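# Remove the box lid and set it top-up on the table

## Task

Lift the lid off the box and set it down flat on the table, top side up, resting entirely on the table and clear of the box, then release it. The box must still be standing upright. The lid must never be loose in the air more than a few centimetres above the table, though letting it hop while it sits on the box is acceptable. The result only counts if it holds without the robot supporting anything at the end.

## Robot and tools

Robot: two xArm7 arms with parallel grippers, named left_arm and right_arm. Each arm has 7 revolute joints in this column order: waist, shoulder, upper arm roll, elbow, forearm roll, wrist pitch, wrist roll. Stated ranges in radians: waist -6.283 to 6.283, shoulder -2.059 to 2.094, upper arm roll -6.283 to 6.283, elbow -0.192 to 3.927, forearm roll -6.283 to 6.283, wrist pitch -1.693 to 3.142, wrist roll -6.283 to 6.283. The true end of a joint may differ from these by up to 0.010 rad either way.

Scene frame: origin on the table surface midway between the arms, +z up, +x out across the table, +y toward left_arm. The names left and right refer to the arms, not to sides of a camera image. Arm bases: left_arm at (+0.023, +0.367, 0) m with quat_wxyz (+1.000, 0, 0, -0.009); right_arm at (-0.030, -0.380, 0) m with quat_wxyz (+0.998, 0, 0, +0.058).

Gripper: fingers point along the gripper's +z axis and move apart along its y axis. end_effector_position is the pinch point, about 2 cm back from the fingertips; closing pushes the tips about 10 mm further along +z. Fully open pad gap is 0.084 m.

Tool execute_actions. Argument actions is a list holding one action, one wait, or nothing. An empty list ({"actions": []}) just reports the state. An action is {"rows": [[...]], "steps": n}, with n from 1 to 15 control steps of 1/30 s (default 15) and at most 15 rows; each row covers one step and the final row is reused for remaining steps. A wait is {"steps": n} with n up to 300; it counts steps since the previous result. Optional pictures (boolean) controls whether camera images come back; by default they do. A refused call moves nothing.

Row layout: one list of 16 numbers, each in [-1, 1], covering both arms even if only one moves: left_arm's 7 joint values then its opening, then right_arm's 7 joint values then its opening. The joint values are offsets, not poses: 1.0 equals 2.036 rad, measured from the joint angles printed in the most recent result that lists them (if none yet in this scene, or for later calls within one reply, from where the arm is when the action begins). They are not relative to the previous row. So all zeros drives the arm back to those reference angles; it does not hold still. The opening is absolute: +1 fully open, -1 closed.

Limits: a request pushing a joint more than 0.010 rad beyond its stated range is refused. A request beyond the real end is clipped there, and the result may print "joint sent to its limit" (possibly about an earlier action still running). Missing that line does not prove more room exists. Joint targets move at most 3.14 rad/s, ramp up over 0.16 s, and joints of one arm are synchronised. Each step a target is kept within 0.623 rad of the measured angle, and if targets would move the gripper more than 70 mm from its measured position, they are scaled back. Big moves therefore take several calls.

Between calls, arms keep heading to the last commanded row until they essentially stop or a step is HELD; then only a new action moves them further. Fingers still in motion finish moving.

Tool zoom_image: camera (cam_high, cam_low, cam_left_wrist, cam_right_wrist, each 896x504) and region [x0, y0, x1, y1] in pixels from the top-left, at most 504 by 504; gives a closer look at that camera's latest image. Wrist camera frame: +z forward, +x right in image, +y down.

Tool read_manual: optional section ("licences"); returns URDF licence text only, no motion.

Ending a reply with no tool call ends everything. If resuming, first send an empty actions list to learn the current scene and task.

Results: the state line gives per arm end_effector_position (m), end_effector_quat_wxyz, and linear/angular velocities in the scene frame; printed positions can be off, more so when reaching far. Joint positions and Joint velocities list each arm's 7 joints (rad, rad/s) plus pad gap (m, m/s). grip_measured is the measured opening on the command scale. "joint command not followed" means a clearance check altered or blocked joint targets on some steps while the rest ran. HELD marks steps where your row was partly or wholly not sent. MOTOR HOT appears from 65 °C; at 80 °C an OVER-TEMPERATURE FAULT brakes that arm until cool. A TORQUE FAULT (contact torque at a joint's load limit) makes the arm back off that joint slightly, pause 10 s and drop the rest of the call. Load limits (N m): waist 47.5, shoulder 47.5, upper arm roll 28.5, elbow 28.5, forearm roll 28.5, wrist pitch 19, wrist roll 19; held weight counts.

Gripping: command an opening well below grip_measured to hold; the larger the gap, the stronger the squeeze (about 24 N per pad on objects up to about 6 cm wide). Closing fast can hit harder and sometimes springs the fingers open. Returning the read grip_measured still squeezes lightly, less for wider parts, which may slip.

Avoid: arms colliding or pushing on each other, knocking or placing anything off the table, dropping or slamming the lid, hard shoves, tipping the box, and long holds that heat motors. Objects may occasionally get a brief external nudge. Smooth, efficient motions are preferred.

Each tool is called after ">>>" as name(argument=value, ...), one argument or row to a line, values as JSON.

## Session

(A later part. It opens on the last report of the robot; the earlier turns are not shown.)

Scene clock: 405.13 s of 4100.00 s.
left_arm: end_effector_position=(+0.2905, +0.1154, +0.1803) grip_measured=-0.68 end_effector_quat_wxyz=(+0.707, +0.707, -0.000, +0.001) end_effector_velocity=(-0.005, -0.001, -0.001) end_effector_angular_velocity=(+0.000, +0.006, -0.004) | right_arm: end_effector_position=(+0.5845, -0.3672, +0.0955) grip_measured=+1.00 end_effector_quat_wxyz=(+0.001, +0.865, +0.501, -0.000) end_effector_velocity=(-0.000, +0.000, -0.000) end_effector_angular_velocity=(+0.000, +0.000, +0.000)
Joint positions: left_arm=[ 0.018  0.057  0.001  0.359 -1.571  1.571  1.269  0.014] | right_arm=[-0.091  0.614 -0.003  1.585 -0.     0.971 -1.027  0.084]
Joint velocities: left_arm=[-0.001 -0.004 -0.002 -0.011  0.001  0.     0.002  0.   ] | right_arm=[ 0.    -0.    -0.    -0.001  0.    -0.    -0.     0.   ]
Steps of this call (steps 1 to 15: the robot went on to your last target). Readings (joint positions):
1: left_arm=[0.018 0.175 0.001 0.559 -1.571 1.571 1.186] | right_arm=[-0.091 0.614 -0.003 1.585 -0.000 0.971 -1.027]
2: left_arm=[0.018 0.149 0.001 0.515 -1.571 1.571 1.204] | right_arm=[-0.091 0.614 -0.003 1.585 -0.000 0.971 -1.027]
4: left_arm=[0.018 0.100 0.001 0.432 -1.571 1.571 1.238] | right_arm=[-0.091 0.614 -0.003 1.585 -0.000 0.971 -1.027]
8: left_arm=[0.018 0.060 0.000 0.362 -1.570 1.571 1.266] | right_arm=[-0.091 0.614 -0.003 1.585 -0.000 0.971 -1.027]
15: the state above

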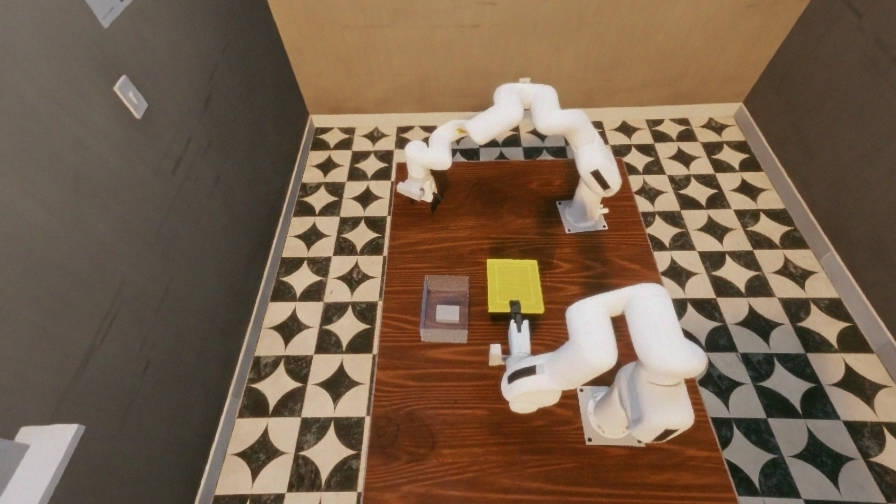

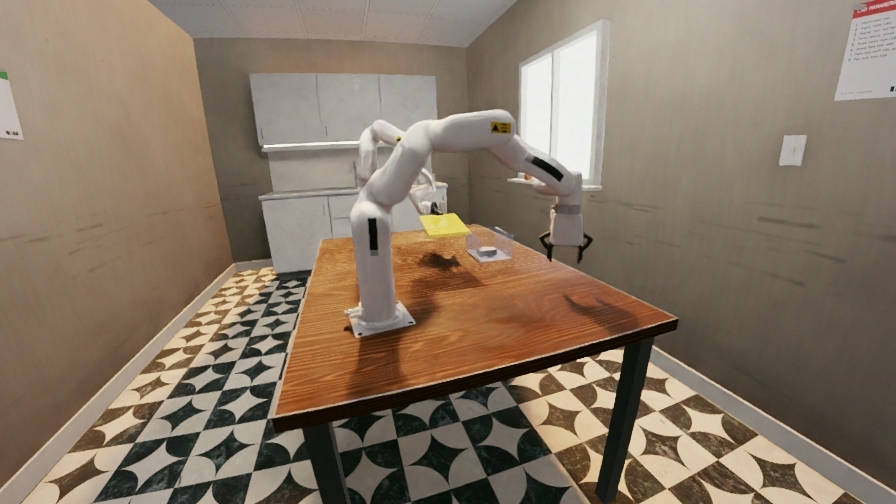

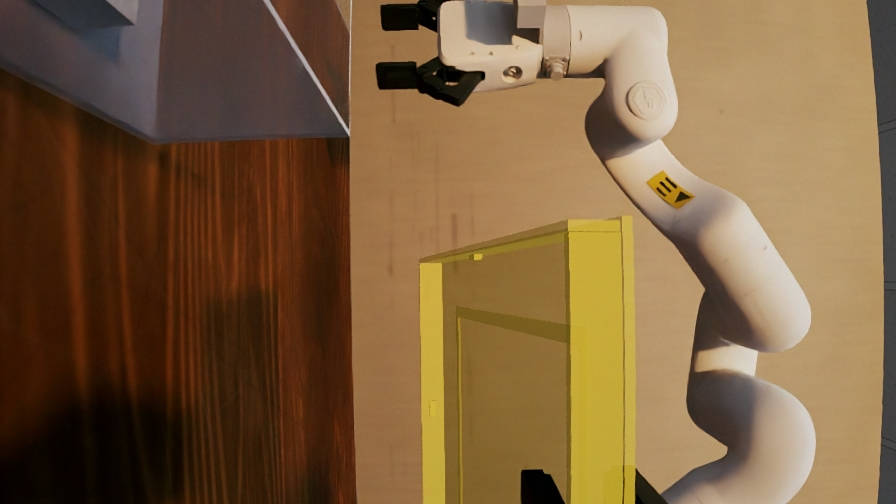

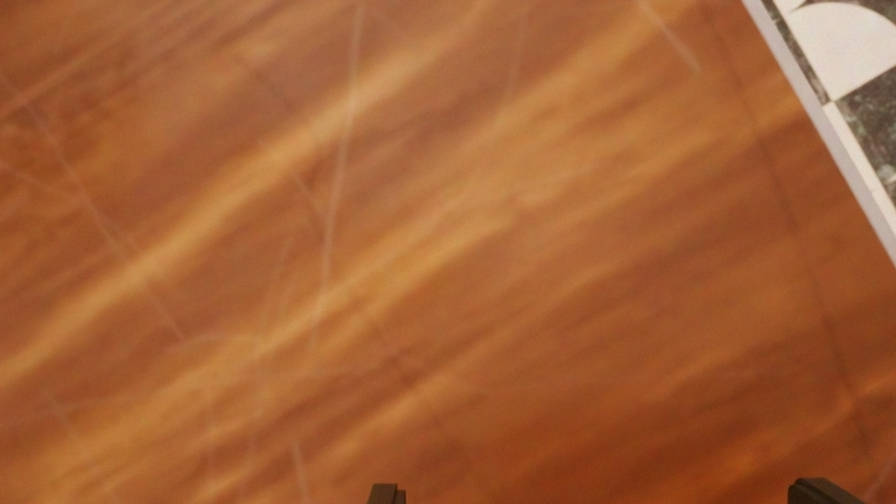

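>>> execute_actions(
  actions=[
    {"rows": [[0,0.004,0,0.0012,0.0002,-0.002,0.0029,-1, 0,0,0,0,0,0,0,1],[0,0.0108,0,0.0031,0.0006,-0.0055,0.0076,-1, 0,0,0,0,0,0,0,1],[0,0.0202,0,0.0059,0.0011,-0.0102,0.0143,-1, 0,0,0,0,0,0,0,1],[0,0.031,0,0.009,0.0017,-0.0157,0.0219,-1, 0,0,0,0,0,0,0,1],[0,0.0418,0,0.0122,0.0023,-0.0212,0.0295,-1, 0,0,0,0,0,0,0,1],[0,0.0526,0,0.0153,0.0029,-0.0266,0.0371,-1, 0,0,0,0,0,0,0,1],[0,0.0634,0,0.0184,0.0035,-0.0321,0.0447,-1, 0,0,0,0,0,0,0,1],[0,0.0741,0,0.0216,0.0041,-0.0376,0.0523,-1, 0,0,0,0,0,0,0,1],[0,0.0849,0,0.0247,0.0047,-0.043,0.0599,-1, 0,0,0,0,0,0,0,1],[0,0.0957,0,0.0278,0.0053,-0.0485,0.0675,-1, 0,0,0,0,0,0,0,1],[0,0.1065,0,0.031,0.0059,-0.054,0.0751,-1, 0,0,0,0,0,0,0,1],[0,0.1159,0,0.0337,0.0065,-0.0587,0.0817,-1, 0,0,0,0,0,0,0,1],[0,0.124,0,0.0361,0.0069,-0.0628,0.0874,-1, 0,0,0,0,0,0,0,1],[0,0.1308,0,0.038,0.0073,-0.0663,0.0922,-1, 0,0,0,0,0,0,0,1],[0,0.1348,0,0.0392,0.0075,-0.0683,0.095,-1, 0,0,0,0,0,0,0,1]], "steps": 15},
  ],
  pictures=false,
)

>>> execute_actions(
  actions=[
    {"steps": 12},
  ],
)

Scene clock: 417.83 s of 4100.00 s.
left_arm: end_effector_position=(+0.2919, +0.1257, +0.1026) grip_measured=-0.68 end_effector_quat_wxyz=(+0.666, +0.746, +0.002, +0.002) end_effector_velocity=(-0.021, +0.030, -0.197) end_effector_angular_velocity=(+0.285, +0.011, -0.034) | right_arm: end_effector_position=(+0.5845, -0.3672, +0.0955) grip_measured=+1.00 end_effector_quat_wxyz=(+0.001, +0.865, +0.501, -0.000) end_effector_velocity=(+0.000, +0.000, +0.000) end_effector_angular_velocity=(+0.000, -0.001, +0.000)
Joint positions: left_arm=[ 0.018  0.281  0.001  0.424 -1.559  1.458  1.427  0.014] | right_arm=[-0.091  0.614 -0.003  1.585 -0.     0.971 -1.027  0.084]
Joint velocities: left_arm=[-0.     0.559  0.001  0.159  0.031 -0.281  0.389 -0.   ] | right_arm=[-0.     0.     0.     0.001 -0.    -0.    -0.    -0.   ]
Steps of this call (steps 1 to 15: the robot went on to your last target; steps 16 to 90: nothing new was sent; then 9.20 s passed at rest; steps 91 to 105: all 15 steps of this action). Readings (joint positions):
91: left_arm=[0.018 0.056 0.001 0.358 -1.571 1.571 1.269] | right_arm=[-0.091 0.614 -0.003 1.585 -0.000 0.971 -1.027]
92: left_arm=[0.018 0.057 0.001 0.358 -1.571 1.570 1.271] | right_arm=[-0.091 0.614 -0.003 1.585 -0.000 0.971 -1.027]
94: left_arm=[0.018 0.070 0.001 0.363 -1.570 1.564 1.280] | right_arm=[-0.091 0.614 -0.003 1.585 -0.000 0.971 -1.027]
98: left_arm=[0.018 0.134 0.001 0.382 -1.567 1.532 1.324] | right_arm=[-0.091 0.614 -0.003 1.585 -0.000 0.971 -1.027]
105: the state above

Scene clock: 418.23 s of 4100.00 s.
left_arm: end_effector_position=(+0.2901, +0.1284, +0.0853) grip_measured=-0.68 end_effector_quat_wxyz=(+0.656, +0.755, -0.000, +0.001) end_effector_velocity=(-0.001, +0.000, -0.002) end_effector_angular_velocity=(+0.002, +0.004, +0.001) | right_arm: end_effector_position=(+0.5845, -0.3672, +0.0955) grip_measured=+1.00 end_effector_quat_wxyz=(+0.001, +0.865, +0.501, -0.000) end_effector_velocity=(+0.000, +0.000, +0.000) end_effector_angular_velocity=(+0.000, -0.000, +0.000)
Joint positions: left_arm=[ 0.018  0.33   0.001  0.439 -1.556  1.432  1.462  0.014] | right_arm=[-0.091  0.614 -0.003  1.585 -0.     0.971 -1.027  0.084]
Joint velocities: left_arm=[ 0.     0.004  0.001  0.     0.    -0.002  0.    -0.   ] | right_arm=[ 0. -0.  0.  0.  0.  0. -0.  0.]
Steps of this call (steps 1 to 12: the robot went on to your last target). Readings (joint positions):
1: left_arm=[0.018 0.298 0.001 0.429 -1.558 1.449 1.439] | right_arm=[-0.091 0.614 -0.003 1.585 -0.000 0.971 -1.027]
2: left_arm=[0.018 0.312 0.002 0.433 -1.557 1.442 1.448] | right_arm=[-0.091 0.614 -0.003 1.585 -0.000 0.971 -1.027]
4: left_arm=[0.018 0.326 0.002 0.437 -1.556 1.435 1.458] | right_arm=[-0.091 0.614 -0.003 1.585 -0.000 0.971 -1.027]
8: left_arm=[0.018 0.330 0.001 0.439 -1.556 1.432 1.462] | right_arm=[-0.091 0.614 -0.003 1.585 -0.000 0.971 -1.027]
12: the state above

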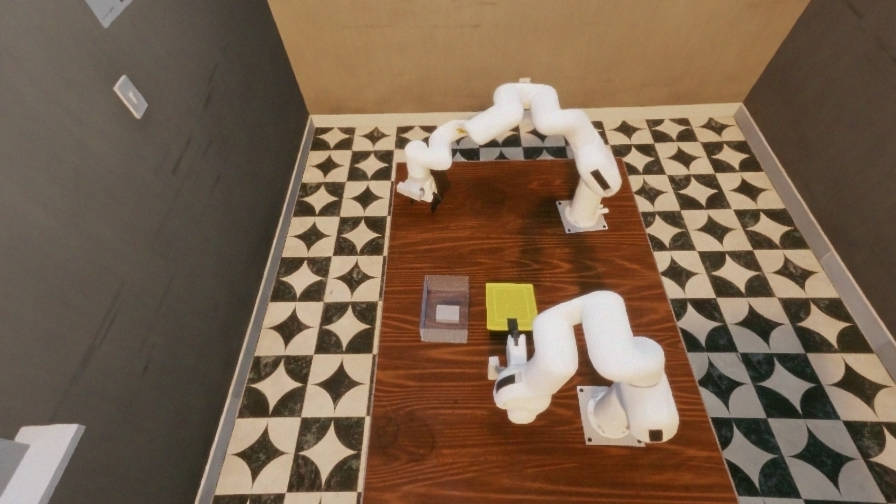

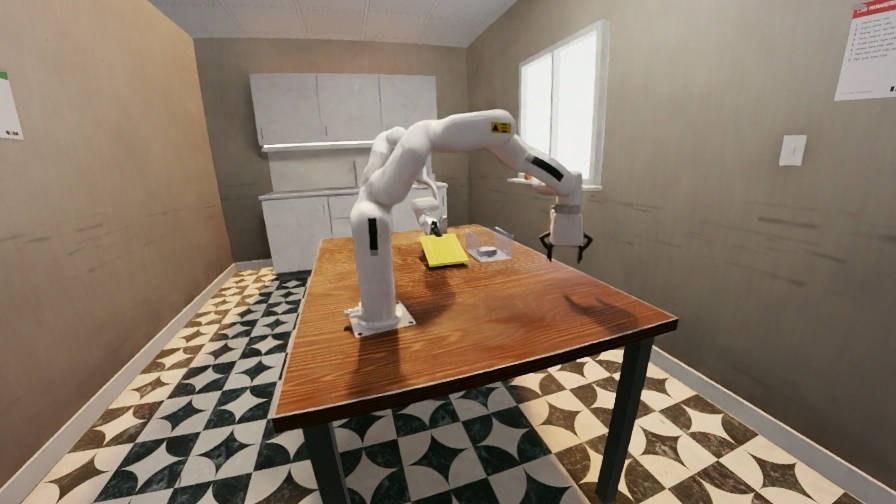

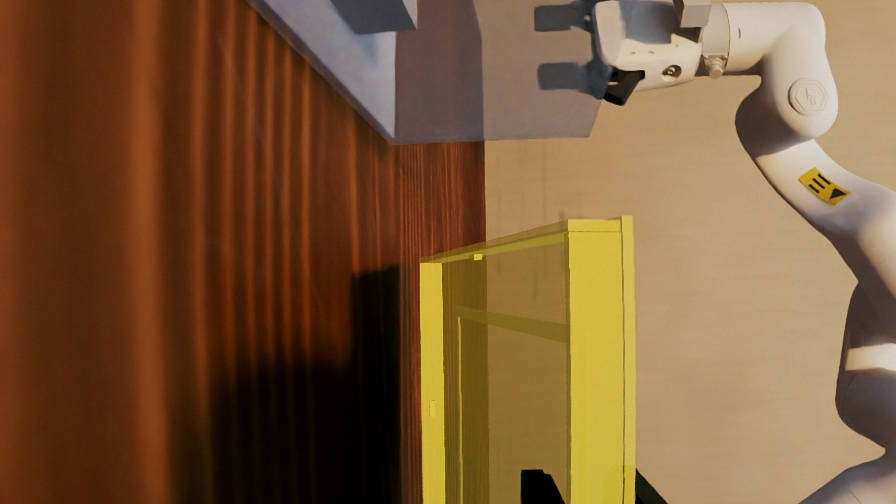

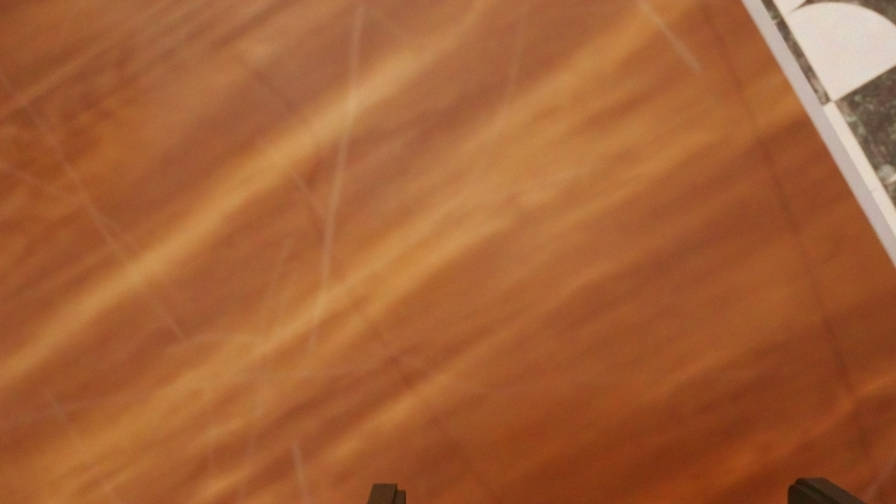

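>>> execute_actions(
  actions=[
    {"rows": [[0,0.0036,0,0.0014,-0.0003,0,0.0022,-1, 0,0,0,0,0,0,0,1],[0,0.0071,0,0.0028,-0.0006,0,0.0044,-1, 0,0,0,0,0,0,0,1],[0,0.0107,0,0.0041,-0.0009,0,0.0066,-1, 0,0,0,0,0,0,0,1],[0,0.0143,0,0.0055,-0.0012,0,0.0088,-1, 0,0,0,0,0,0,0,1],[0,0.0178,0,0.0069,-0.0016,0,0.011,-1, 0,0,0,0,0,0,0,1],[0,0.0214,0,0.0083,-0.0019,0,0.0132,-1, 0,0,0,0,0,0,0,1],[0,0.0249,0,0.0096,-0.0022,0,0.0154,-1, 0,0,0,0,0,0,0,1],[0,0.0285,0,0.011,-0.0025,0,0.0176,-1, 0,0,0,0,0,0,0,1],[0,0.0285,0,0.011,-0.0025,0,0.0176,-1, 0,0,0,0,0,0,0,1],[0,0.0285,0,0.011,-0.0025,0,0.0176,-1, 0,0,0,0,0,0,0,1],[0,0.0285,0,0.011,-0.0025,0,0.0176,-0.64, 0,0,0,0,0,0,0,1],[0,0.0285,0,0.011,-0.0025,0,0.0176,-0.55, 0,0,0,0,0,0,0,1],[0,0.0285,0,0.011,-0.0025,0,0.0176,-0.42, 0,0,0,0,0,0,0,1],[0,0.0285,0,0.011,-0.0025,0,0.0176,-0.27, 0,0,0,0,0,0,0,1],[0,0.0285,0,0.011,-0.0025,0,0.0176,-0.1, 0,0,0,0,0,0,0,1]], "steps": 15},
  ],
  pictures=false,
)

>>> execute_actions(
  actions=[
    {"steps": 10},
  ],
)

Scene clock: 437.57 s of 4100.00 s.
left_arm: end_effector_position=(+0.2903, +0.1283, +0.0726) grip_measured=-0.39 end_effector_quat_wxyz=(+0.656, +0.755, -0.000, +0.001) end_effector_velocity=(+0.003, -0.000, +0.000) end_effector_angular_velocity=(-0.002, -0.011, -0.000) | right_arm: end_effector_position=(+0.5845, -0.3672, +0.0955) grip_measured=+1.00 end_effector_quat_wxyz=(+0.001, +0.865, +0.501, -0.000) end_effector_velocity=(+0.000, +0.000, +0.000) end_effector_angular_velocity=(+0.000, -0.000, -0.000)
Joint positions: left_arm=[ 0.018  0.388  0.001  0.461 -1.561  1.432  1.498  0.027] | right_arm=[-0.091  0.614 -0.003  1.585 -0.     0.971 -1.027  0.084]
Joint velocities: left_arm=[ 0.     0.004 -0.     0.007 -0.001  0.002  0.007  0.203] | right_arm=[-0.    -0.     0.     0.001 -0.     0.     0.     0.   ]
Steps of this call (steps 1 to 30: the robot went on to your last target; steps 31 to 90: nothing new was sent; then 15.83 s passed at rest; steps 91 to 105: all 15 steps of this action). Readings (joint positions):
91: left_arm=[0.018 0.331 0.001 0.439 -1.556 1.432 1.463] | right_arm=[-0.091 0.614 -0.003 1.585 -0.000 0.971 -1.027]
92: left_arm=[0.018 0.332 0.001 0.440 -1.556 1.432 1.464] | right_arm=[-0.091 0.614 -0.003 1.585 -0.000 0.971 -1.027]
94: left_arm=[0.018 0.340 0.001 0.443 -1.557 1.432 1.468] | right_arm=[-0.091 0.614 -0.003 1.585 -0.000 0.971 -1.027]
98: left_arm=[0.018 0.366 0.001 0.453 -1.559 1.432 1.484] | right_arm=[-0.091 0.614 -0.003 1.585 -0.000 0.971 -1.027]
105: the state above

Scene clock: 437.90 s of 4100.00 s.
left_arm: end_effector_position=(+0.2903, +0.1284, +0.0725) grip_measured=-0.11 end_effector_quat_wxyz=(+0.656, +0.755, -0.000, +0.001) end_effector_velocity=(+0.000, +0.000, -0.000) end_effector_angular_velocity=(-0.000, -0.000, +0.001) | right_arm: end_effector_position=(+0.5845, -0.3672, +0.0955) grip_measured=+1.00 end_effector_quat_wxyz=(+0.001, +0.865, +0.501, -0.000) end_effector_velocity=(-0.000, +0.001, -0.000) end_effector_angular_velocity=(+0.001, +0.000, +0.001)
Joint positions: left_arm=[ 0.018  0.388  0.001  0.462 -1.561  1.432  1.498  0.039] | right_arm=[-0.091  0.614 -0.003  1.585 -0.     0.971 -1.027  0.084]
Joint velocities: left_arm=[-0.     0.001  0.001  0.    -0.     0.     0.001  0.   ] | right_arm=[ 0.    -0.001  0.001 -0.002  0.    -0.     0.     0.   ]
Steps of this call (steps 1 to 10: the robot went on to your last target). Readings (joint positions):
1: left_arm=[0.018 0.388 0.001 0.462 -1.561 1.432 1.498] | right_arm=[-0.091 0.614 -0.003 1.585 -0.000 0.971 -1.027]
2: left_arm=[0.018 0.388 0.001 0.462 -1.561 1.432 1.498] | right_arm=[-0.091 0.614 -0.003 1.585 -0.000 0.971 -1.027]
4: left_arm=[0.018 0.388 0.001 0.462 -1.561 1.432 1.498] | right_arm=[-0.091 0.614 -0.003 1.585 -0.000 0.971 -1.027]
8: left_arm=[0.018 0.388 0.001 0.462 -1.561 1.432 1.498] | right_arm=[-0.091 0.614 -0.003 1.585 -0.000 0.971 -1.027]
10: the state above

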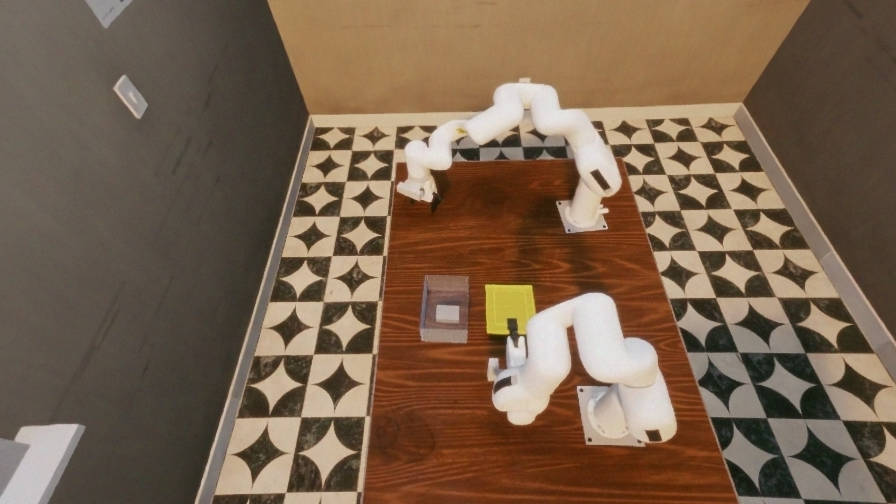

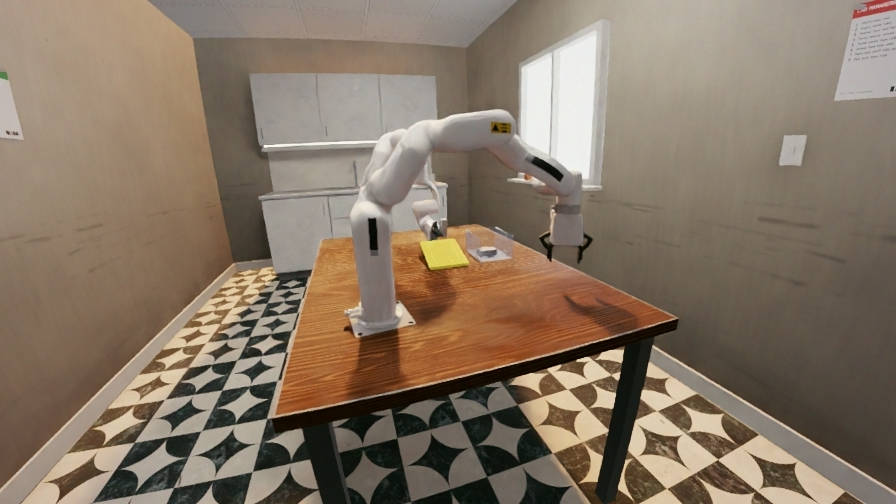

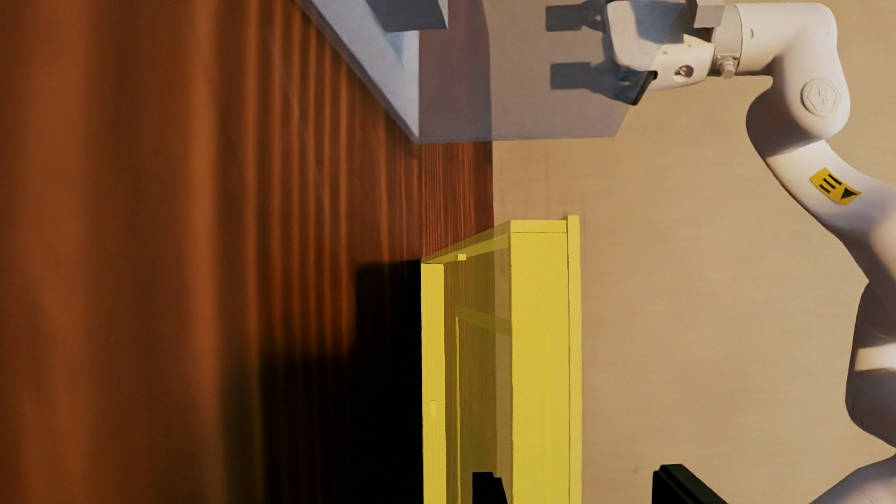

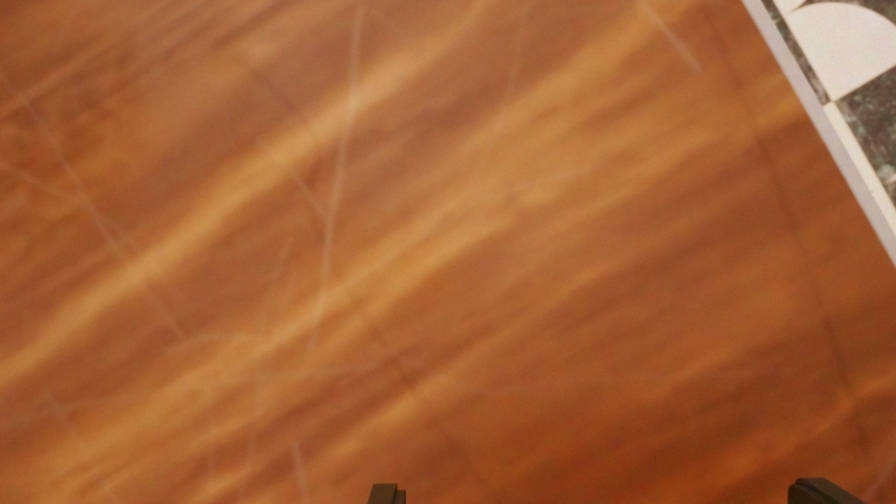

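>>> execute_actions(
  actions=[
    {"rows": [[-0.0035,-0.0044,0,-0.0014,-0.0011,-0.0081,-0.0037,-0.1, 0,0,0,0,0,0,0,1],[-0.0088,-0.0111,0,-0.0036,-0.0027,-0.0202,-0.0093,-0.1, 0,0,0,0,0,0,0,1],[-0.015,-0.0189,0,-0.0061,-0.0046,-0.0343,-0.0158,-0.1, 0,0,0,0,0,0,0,1],[-0.0211,-0.0266,0,-0.0087,-0.0064,-0.0484,-0.0223,-0.1, 0,0,0,0,0,0,0,1],[-0.0273,-0.0344,0,-0.0112,-0.0083,-0.0625,-0.0288,-0.1, 0,0,0,0,0,0,0,1],[-0.0335,-0.0422,0,-0.0137,-0.0102,-0.0766,-0.0353,-0.1, 0,0,0,0,0,0,0,1],[-0.0396,-0.05,0,-0.0162,-0.0121,-0.0907,-0.0418,-0.1, 0,0,0,0,0,0,0,1],[-0.0458,-0.0577,0,-0.0188,-0.0139,-0.1048,-0.0483,-0.1, 0,0,0,0,0,0,0,1],[-0.052,-0.0655,0,-0.0213,-0.0158,-0.1189,-0.0548,-0.1, 0,0,0,0,0,0,0,1],[-0.0581,-0.0733,0,-0.0238,-0.0177,-0.1331,-0.0613,-0.1, 0,0,0,0,0,0,0,1],[-0.0643,-0.081,0,-0.0264,-0.0196,-0.1472,-0.0678,-0.1, 0,0,0,0,0,0,0,1],[-0.0705,-0.0888,0,-0.0289,-0.0214,-0.1613,-0.0743,-0.1, 0,0,0,0,0,0,0,1],[-0.0766,-0.0966,0,-0.0314,-0.0233,-0.1754,-0.0808,-0.1, 0,0,0,0,0,0,0,1],[-0.0828,-0.1043,0,-0.0339,-0.0252,-0.1895,-0.0873,-0.1, 0,0,0,0,0,0,0,1],[-0.0881,-0.111,0,-0.0361,-0.0268,-0.2016,-0.0929,-0.1, 0,0,0,0,0,0,0,1]], "steps": 15},
  ],
  pictures=false,
)

>>> execute_actions(
  actions=[
    {"steps": 12},
  ],
)

Scene clock: 454.33 s of 4100.00 s.
left_arm: end_effector_position=(+0.2879, +0.1352, +0.0468) grip_measured=-0.11 end_effector_quat_wxyz=(+0.539, +0.843, -0.003, -0.006) end_effector_velocity=(+0.010, +0.041, -0.048) end_effector_angular_velocity=(+0.773, -0.044, +0.064) | right_arm: end_effector_position=(+0.5845, -0.3672, +0.0955) grip_measured=+1.00 end_effector_quat_wxyz=(+0.001, +0.865, +0.501, -0.000) end_effector_velocity=(-0.000, -0.000, +0.000) end_effector_angular_velocity=(-0.000, +0.000, -0.001)
Joint positions: left_arm=[-0.117  0.218  0.001  0.406 -1.602  1.123  1.356  0.039] | right_arm=[-0.091  0.614 -0.003  1.585 -0.     0.971 -1.027  0.084]
Joint velocities: left_arm=[-0.373 -0.47   0.001 -0.152 -0.114 -0.852 -0.391 -0.   ] | right_arm=[-0.    -0.001 -0.001 -0.001  0.    -0.    -0.     0.   ]
Steps of this call (steps 1 to 15: the robot went on to your last target; steps 16 to 90: nothing new was sent; then 12.93 s passed at rest; steps 91 to 105: all 15 steps of this action). Readings (joint positions):
91: left_arm=[0.018 0.388 0.001 0.462 -1.561 1.432 1.498] | right_arm=[-0.091 0.614 -0.003 1.585 -0.000 0.971 -1.027]
92: left_arm=[0.017 0.387 0.001 0.461 -1.561 1.429 1.497] | right_arm=[-0.091 0.614 -0.003 1.585 -0.000 0.971 -1.027]
94: left_arm=[0.008 0.376 0.002 0.457 -1.564 1.408 1.487] | right_arm=[-0.091 0.614 -0.003 1.585 -0.000 0.971 -1.027]
98: left_arm=[-0.031 0.326 0.001 0.442 -1.576 1.319 1.446] | right_arm=[-0.091 0.614 -0.003 1.585 -0.000 0.971 -1.027]
105: the state above

Scene clock: 454.73 s of 4100.00 s.
left_arm: end_effector_position=(+0.2896, +0.1411, +0.0417) grip_measured=-0.11 end_effector_quat_wxyz=(+0.500, +0.866, +0.000, -0.000) end_effector_velocity=(+0.000, -0.001, +0.000) end_effector_angular_velocity=(+0.002, -0.003, -0.002) | right_arm: end_effector_position=(+0.5845, -0.3672, +0.0955) grip_measured=+1.00 end_effector_quat_wxyz=(+0.001, +0.865, +0.501, -0.000) end_effector_velocity=(-0.000, -0.000, -0.001) end_effector_angular_velocity=(+0.000, +0.001, -0.000)
Joint positions: left_arm=[-0.161  0.163  0.001  0.388 -1.615  1.022  1.309  0.039] | right_arm=[-0.091  0.614 -0.003  1.585 -0.     0.971 -1.027  0.084]
Joint velocities: left_arm=[-0.002 -0.002 -0.001  0.    -0.    -0.003 -0.     0.   ] | right_arm=[ 0.     0.001 -0.    -0.001  0.    -0.    -0.     0.   ]
Steps of this call (steps 1 to 12: the robot went on to your last target). Readings (joint positions):
1: left_arm=[-0.130 0.202 0.001 0.401 -1.606 1.095 1.343] | right_arm=[-0.091 0.614 -0.003 1.585 -0.000 0.971 -1.027]
2: left_arm=[-0.141 0.188 0.001 0.397 -1.609 1.070 1.331] | right_arm=[-0.091 0.614 -0.003 1.585 -0.000 0.971 -1.027]
4: left_arm=[-0.155 0.169 0.001 0.391 -1.613 1.038 1.316] | right_arm=[-0.091 0.614 -0.003 1.585 -0.000 0.971 -1.027]
8: left_arm=[-0.161 0.163 0.001 0.388 -1.615 1.023 1.310] | right_arm=[-0.091 0.614 -0.003 1.585 -0.000 0.971 -1.027]
12: the state above

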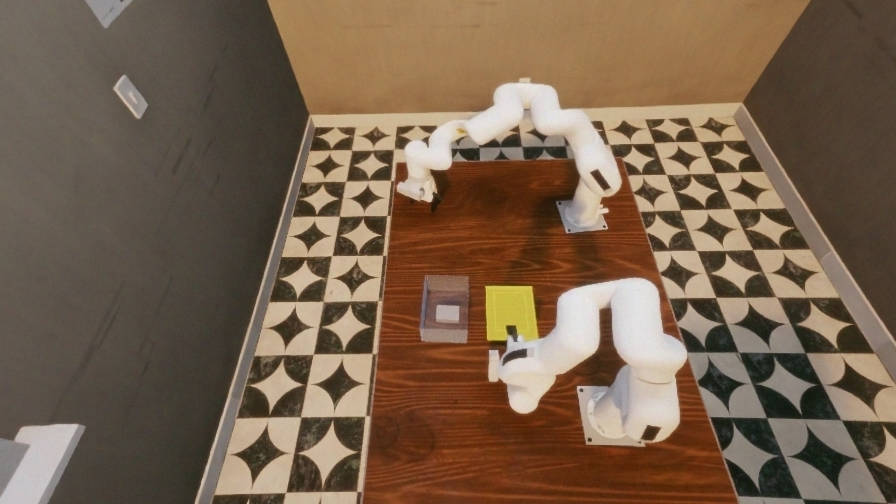

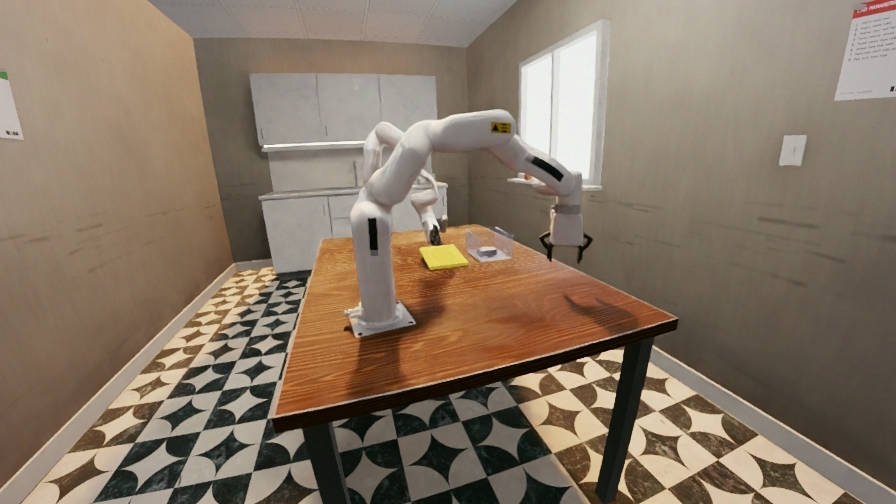

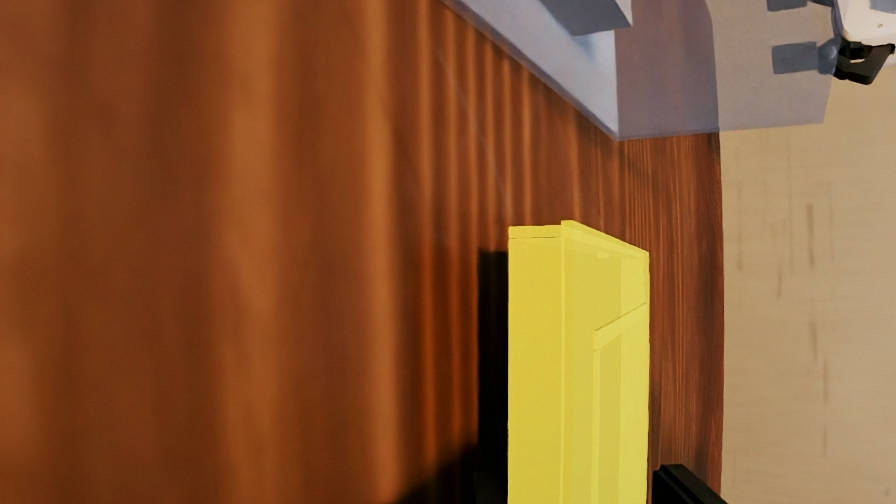

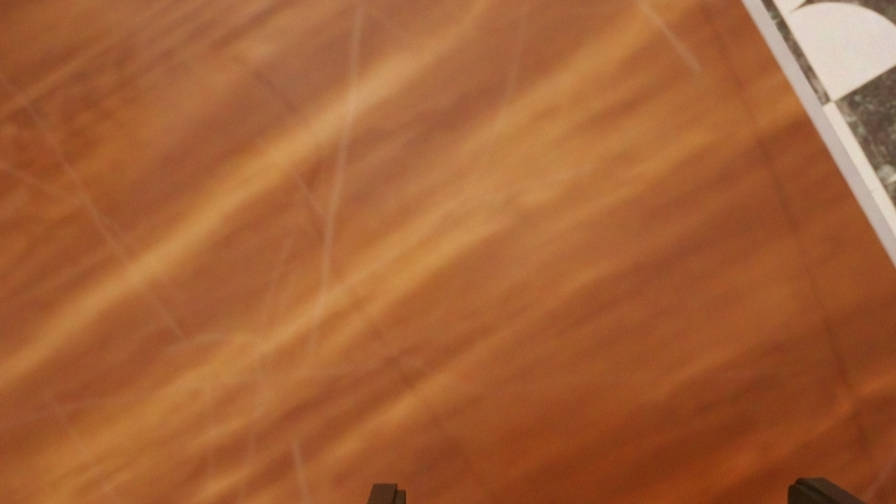

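>>> execute_actions(
  actions=[
    {"rows": [[0.0046,0,0,-0.0002,0.0043,0.001,0.0004,-0.1, 0,0,0,0,0,0,0,1],[0.0114,0,0,-0.0005,0.0107,0.0025,0.0009,-0.1, 0,0,0,0,0,0,0,1],[0.0194,0,0,-0.0009,0.0181,0.0042,0.0016,-0.1, 0,0,0,0,0,0,0,1],[0.0274,0,0,-0.0012,0.0256,0.0059,0.0022,-0.1, 0,0,0,0,0,0,0,1],[0.0353,0,0,-0.0016,0.033,0.0076,0.0029,-0.1, 0,0,0,0,0,0,0,1],[0.0433,0,0,-0.0019,0.0405,0.0093,0.0035,-0.1, 0,0,0,0,0,0,0,1],[0.0513,0,0,-0.0023,0.048,0.0111,0.0041,-0.1, 0,0,0,0,0,0,0,1],[0.0593,0,0,-0.0026,0.0554,0.0128,0.0048,-0.1, 0,0,0,0,0,0,0,1],[0.0673,0,0,-0.003,0.0629,0.0145,0.0054,-0.1, 0,0,0,0,0,0,0,1],[0.0752,0,0,-0.0033,0.0704,0.0162,0.0061,-0.1, 0,0,0,0,0,0,0,1],[0.0832,0,0,-0.0037,0.0778,0.018,0.0067,-0.1, 0,0,0,0,0,0,0,1],[0.0912,0,0,-0.004,0.0853,0.0197,0.0074,-0.1, 0,0,0,0,0,0,0,1],[0.0992,0,0,-0.0044,0.0927,0.0214,0.008,-0.1, 0,0,0,0,0,0,0,1],[0.1072,0,0,-0.0047,0.1002,0.0231,0.0086,-0.1, 0,0,0,0,0,0,0,1],[0.114,0,0,-0.005,0.1066,0.0246,0.0092,-0.1, 0,0,0,0,0,0,0,1]], "steps": 15},
  ],
  pictures=false,
)

>>> execute_actions(
  actions=[
    {"steps": 12},
  ],
)

Scene clock: 471.30 s of 4100.00 s.
left_arm: end_effector_position=(+0.2907, +0.1862, +0.0404) grip_measured=-0.11 end_effector_quat_wxyz=(+0.500, +0.866, -0.000, +0.001) end_effector_velocity=(-0.010, +0.120, -0.004) end_effector_angular_velocity=(-0.003, +0.001, -0.000) | right_arm: end_effector_position=(+0.5845, -0.3672, +0.0955) grip_measured=+1.00 end_effector_quat_wxyz=(+0.001, +0.865, +0.501, -0.000) end_effector_velocity=(+0.001, -0.000, +0.001) end_effector_angular_velocity=(-0.000, -0.001, -0.000)
Joint positions: left_arm=[ 0.019  0.163  0.002  0.38  -1.448  1.061  1.324  0.039] | right_arm=[-0.091  0.614 -0.003  1.585 -0.     0.971 -1.027  0.084]
Joint velocities: left_arm=[ 0.483  0.001 -0.001 -0.021  0.451  0.103  0.04   0.   ] | right_arm=[ 0.     0.    -0.001  0.002  0.     0.    -0.     0.   ]
Steps of this call (steps 1 to 30: the robot went on to your last target; steps 31 to 90: nothing new was sent; then 13.07 s passed at rest; steps 91 to 105: all 15 steps of this action). Readings (joint positions):
91: left_arm=[-0.161 0.162 0.001 0.388 -1.615 1.022 1.309] | right_arm=[-0.091 0.614 -0.003 1.585 -0.000 0.971 -1.027]
92: left_arm=[-0.160 0.162 0.001 0.388 -1.613 1.022 1.309] | right_arm=[-0.091 0.614 -0.003 1.585 -0.000 0.971 -1.027]
94: left_arm=[-0.147 0.163 0.000 0.388 -1.601 1.026 1.310] | right_arm=[-0.091 0.614 -0.003 1.585 -0.000 0.971 -1.027]
98: left_arm=[-0.094 0.163 0.002 0.385 -1.552 1.037 1.315] | right_arm=[-0.091 0.614 -0.003 1.585 -0.000 0.971 -1.027]
105: the state above

Scene clock: 471.70 s of 4100.00 s.
left_arm: end_effector_position=(+0.2890, +0.1988, +0.0401) grip_measured=-0.11 end_effector_quat_wxyz=(+0.500, +0.866, -0.001, +0.001) end_effector_velocity=(+0.000, +0.002, -0.000) end_effector_angular_velocity=(+0.002, -0.000, +0.003) | right_arm: end_effector_position=(+0.5845, -0.3672, +0.0955) grip_measured=+1.00 end_effector_quat_wxyz=(+0.001, +0.865, +0.501, -0.000) end_effector_velocity=(-0.000, +0.000, -0.000) end_effector_angular_velocity=(-0.000, +0.001, +0.000)
Joint positions: left_arm=[ 0.071  0.163  0.001  0.378 -1.399  1.072  1.328  0.039] | right_arm=[-0.091  0.614 -0.003  1.585 -0.     0.971 -1.027  0.084]
Joint velocities: left_arm=[ 0.003 -0.     0.002 -0.     0.002 -0.001  0.     0.   ] | right_arm=[ 0.  0.  0. -0. -0.  0.  0. -0.]
Steps of this call (steps 1 to 12: the robot went on to your last target). Readings (joint positions):
1: left_arm=[0.034 0.163 0.002 0.380 -1.433 1.064 1.325] | right_arm=[-0.091 0.614 -0.003 1.585 -0.000 0.971 -1.027]
2: left_arm=[0.049 0.163 0.002 0.379 -1.420 1.067 1.326] | right_arm=[-0.091 0.614 -0.003 1.585 -0.000 0.971 -1.027]
4: left_arm=[0.064 0.163 0.003 0.378 -1.406 1.070 1.327] | right_arm=[-0.091 0.614 -0.003 1.585 -0.000 0.971 -1.027]
8: left_arm=[0.070 0.163 0.001 0.378 -1.399 1.072 1.328] | right_arm=[-0.091 0.614 -0.003 1.585 -0.000 0.971 -1.027]
12: the state above

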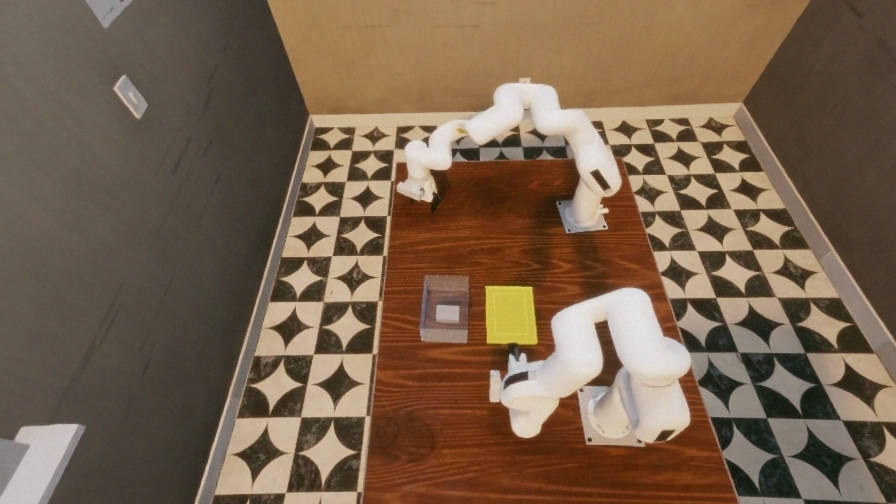

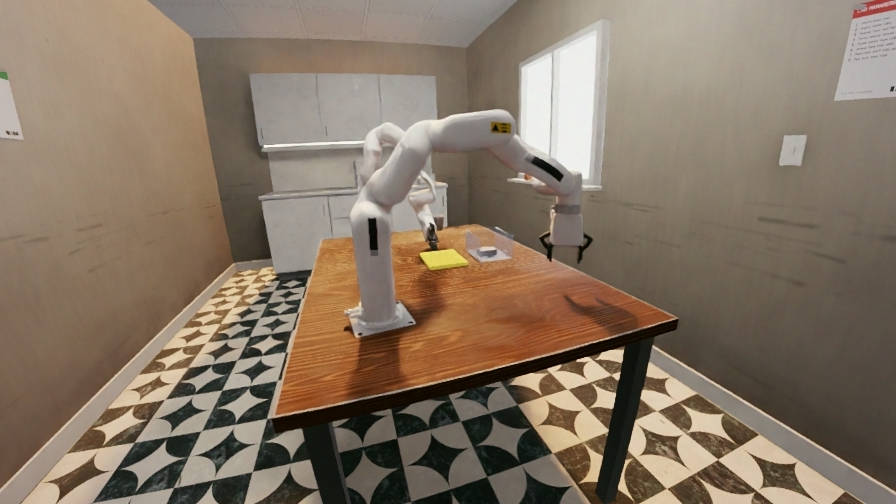

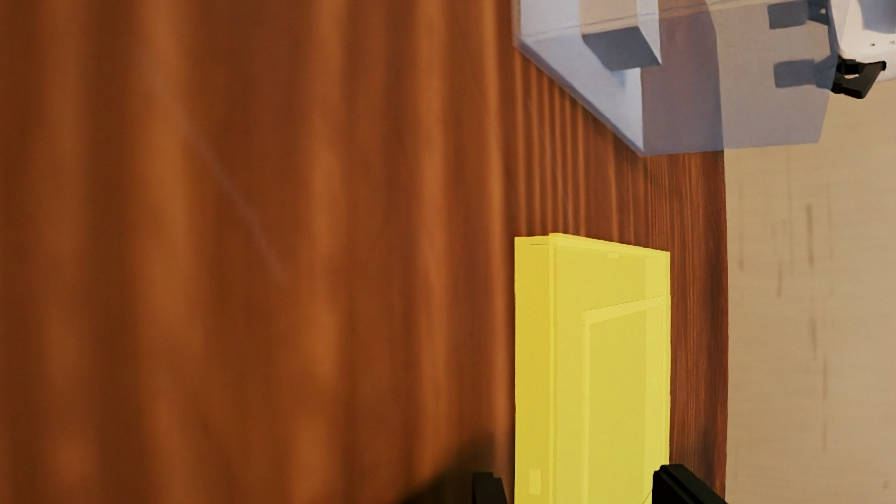

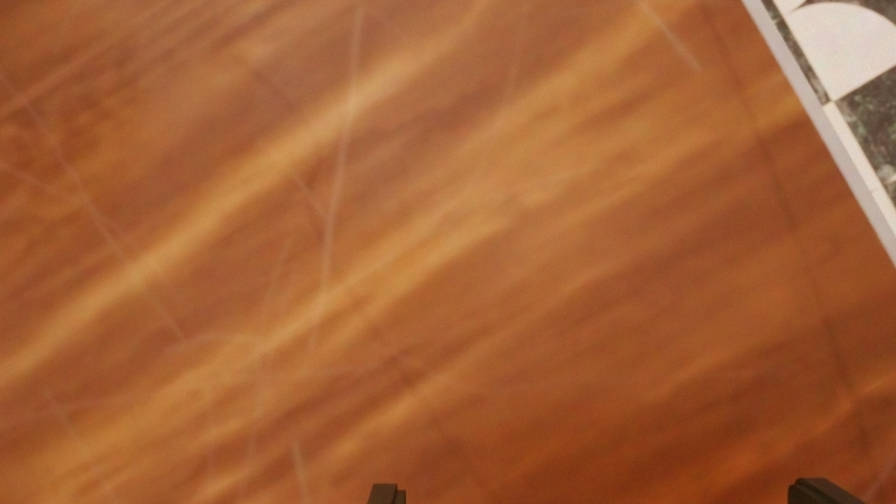

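The lid is lying flat on the table, clear of both the box and the gripper.

>>> finished_scene(
  scene=1,
)

The scene is finished: the task was done.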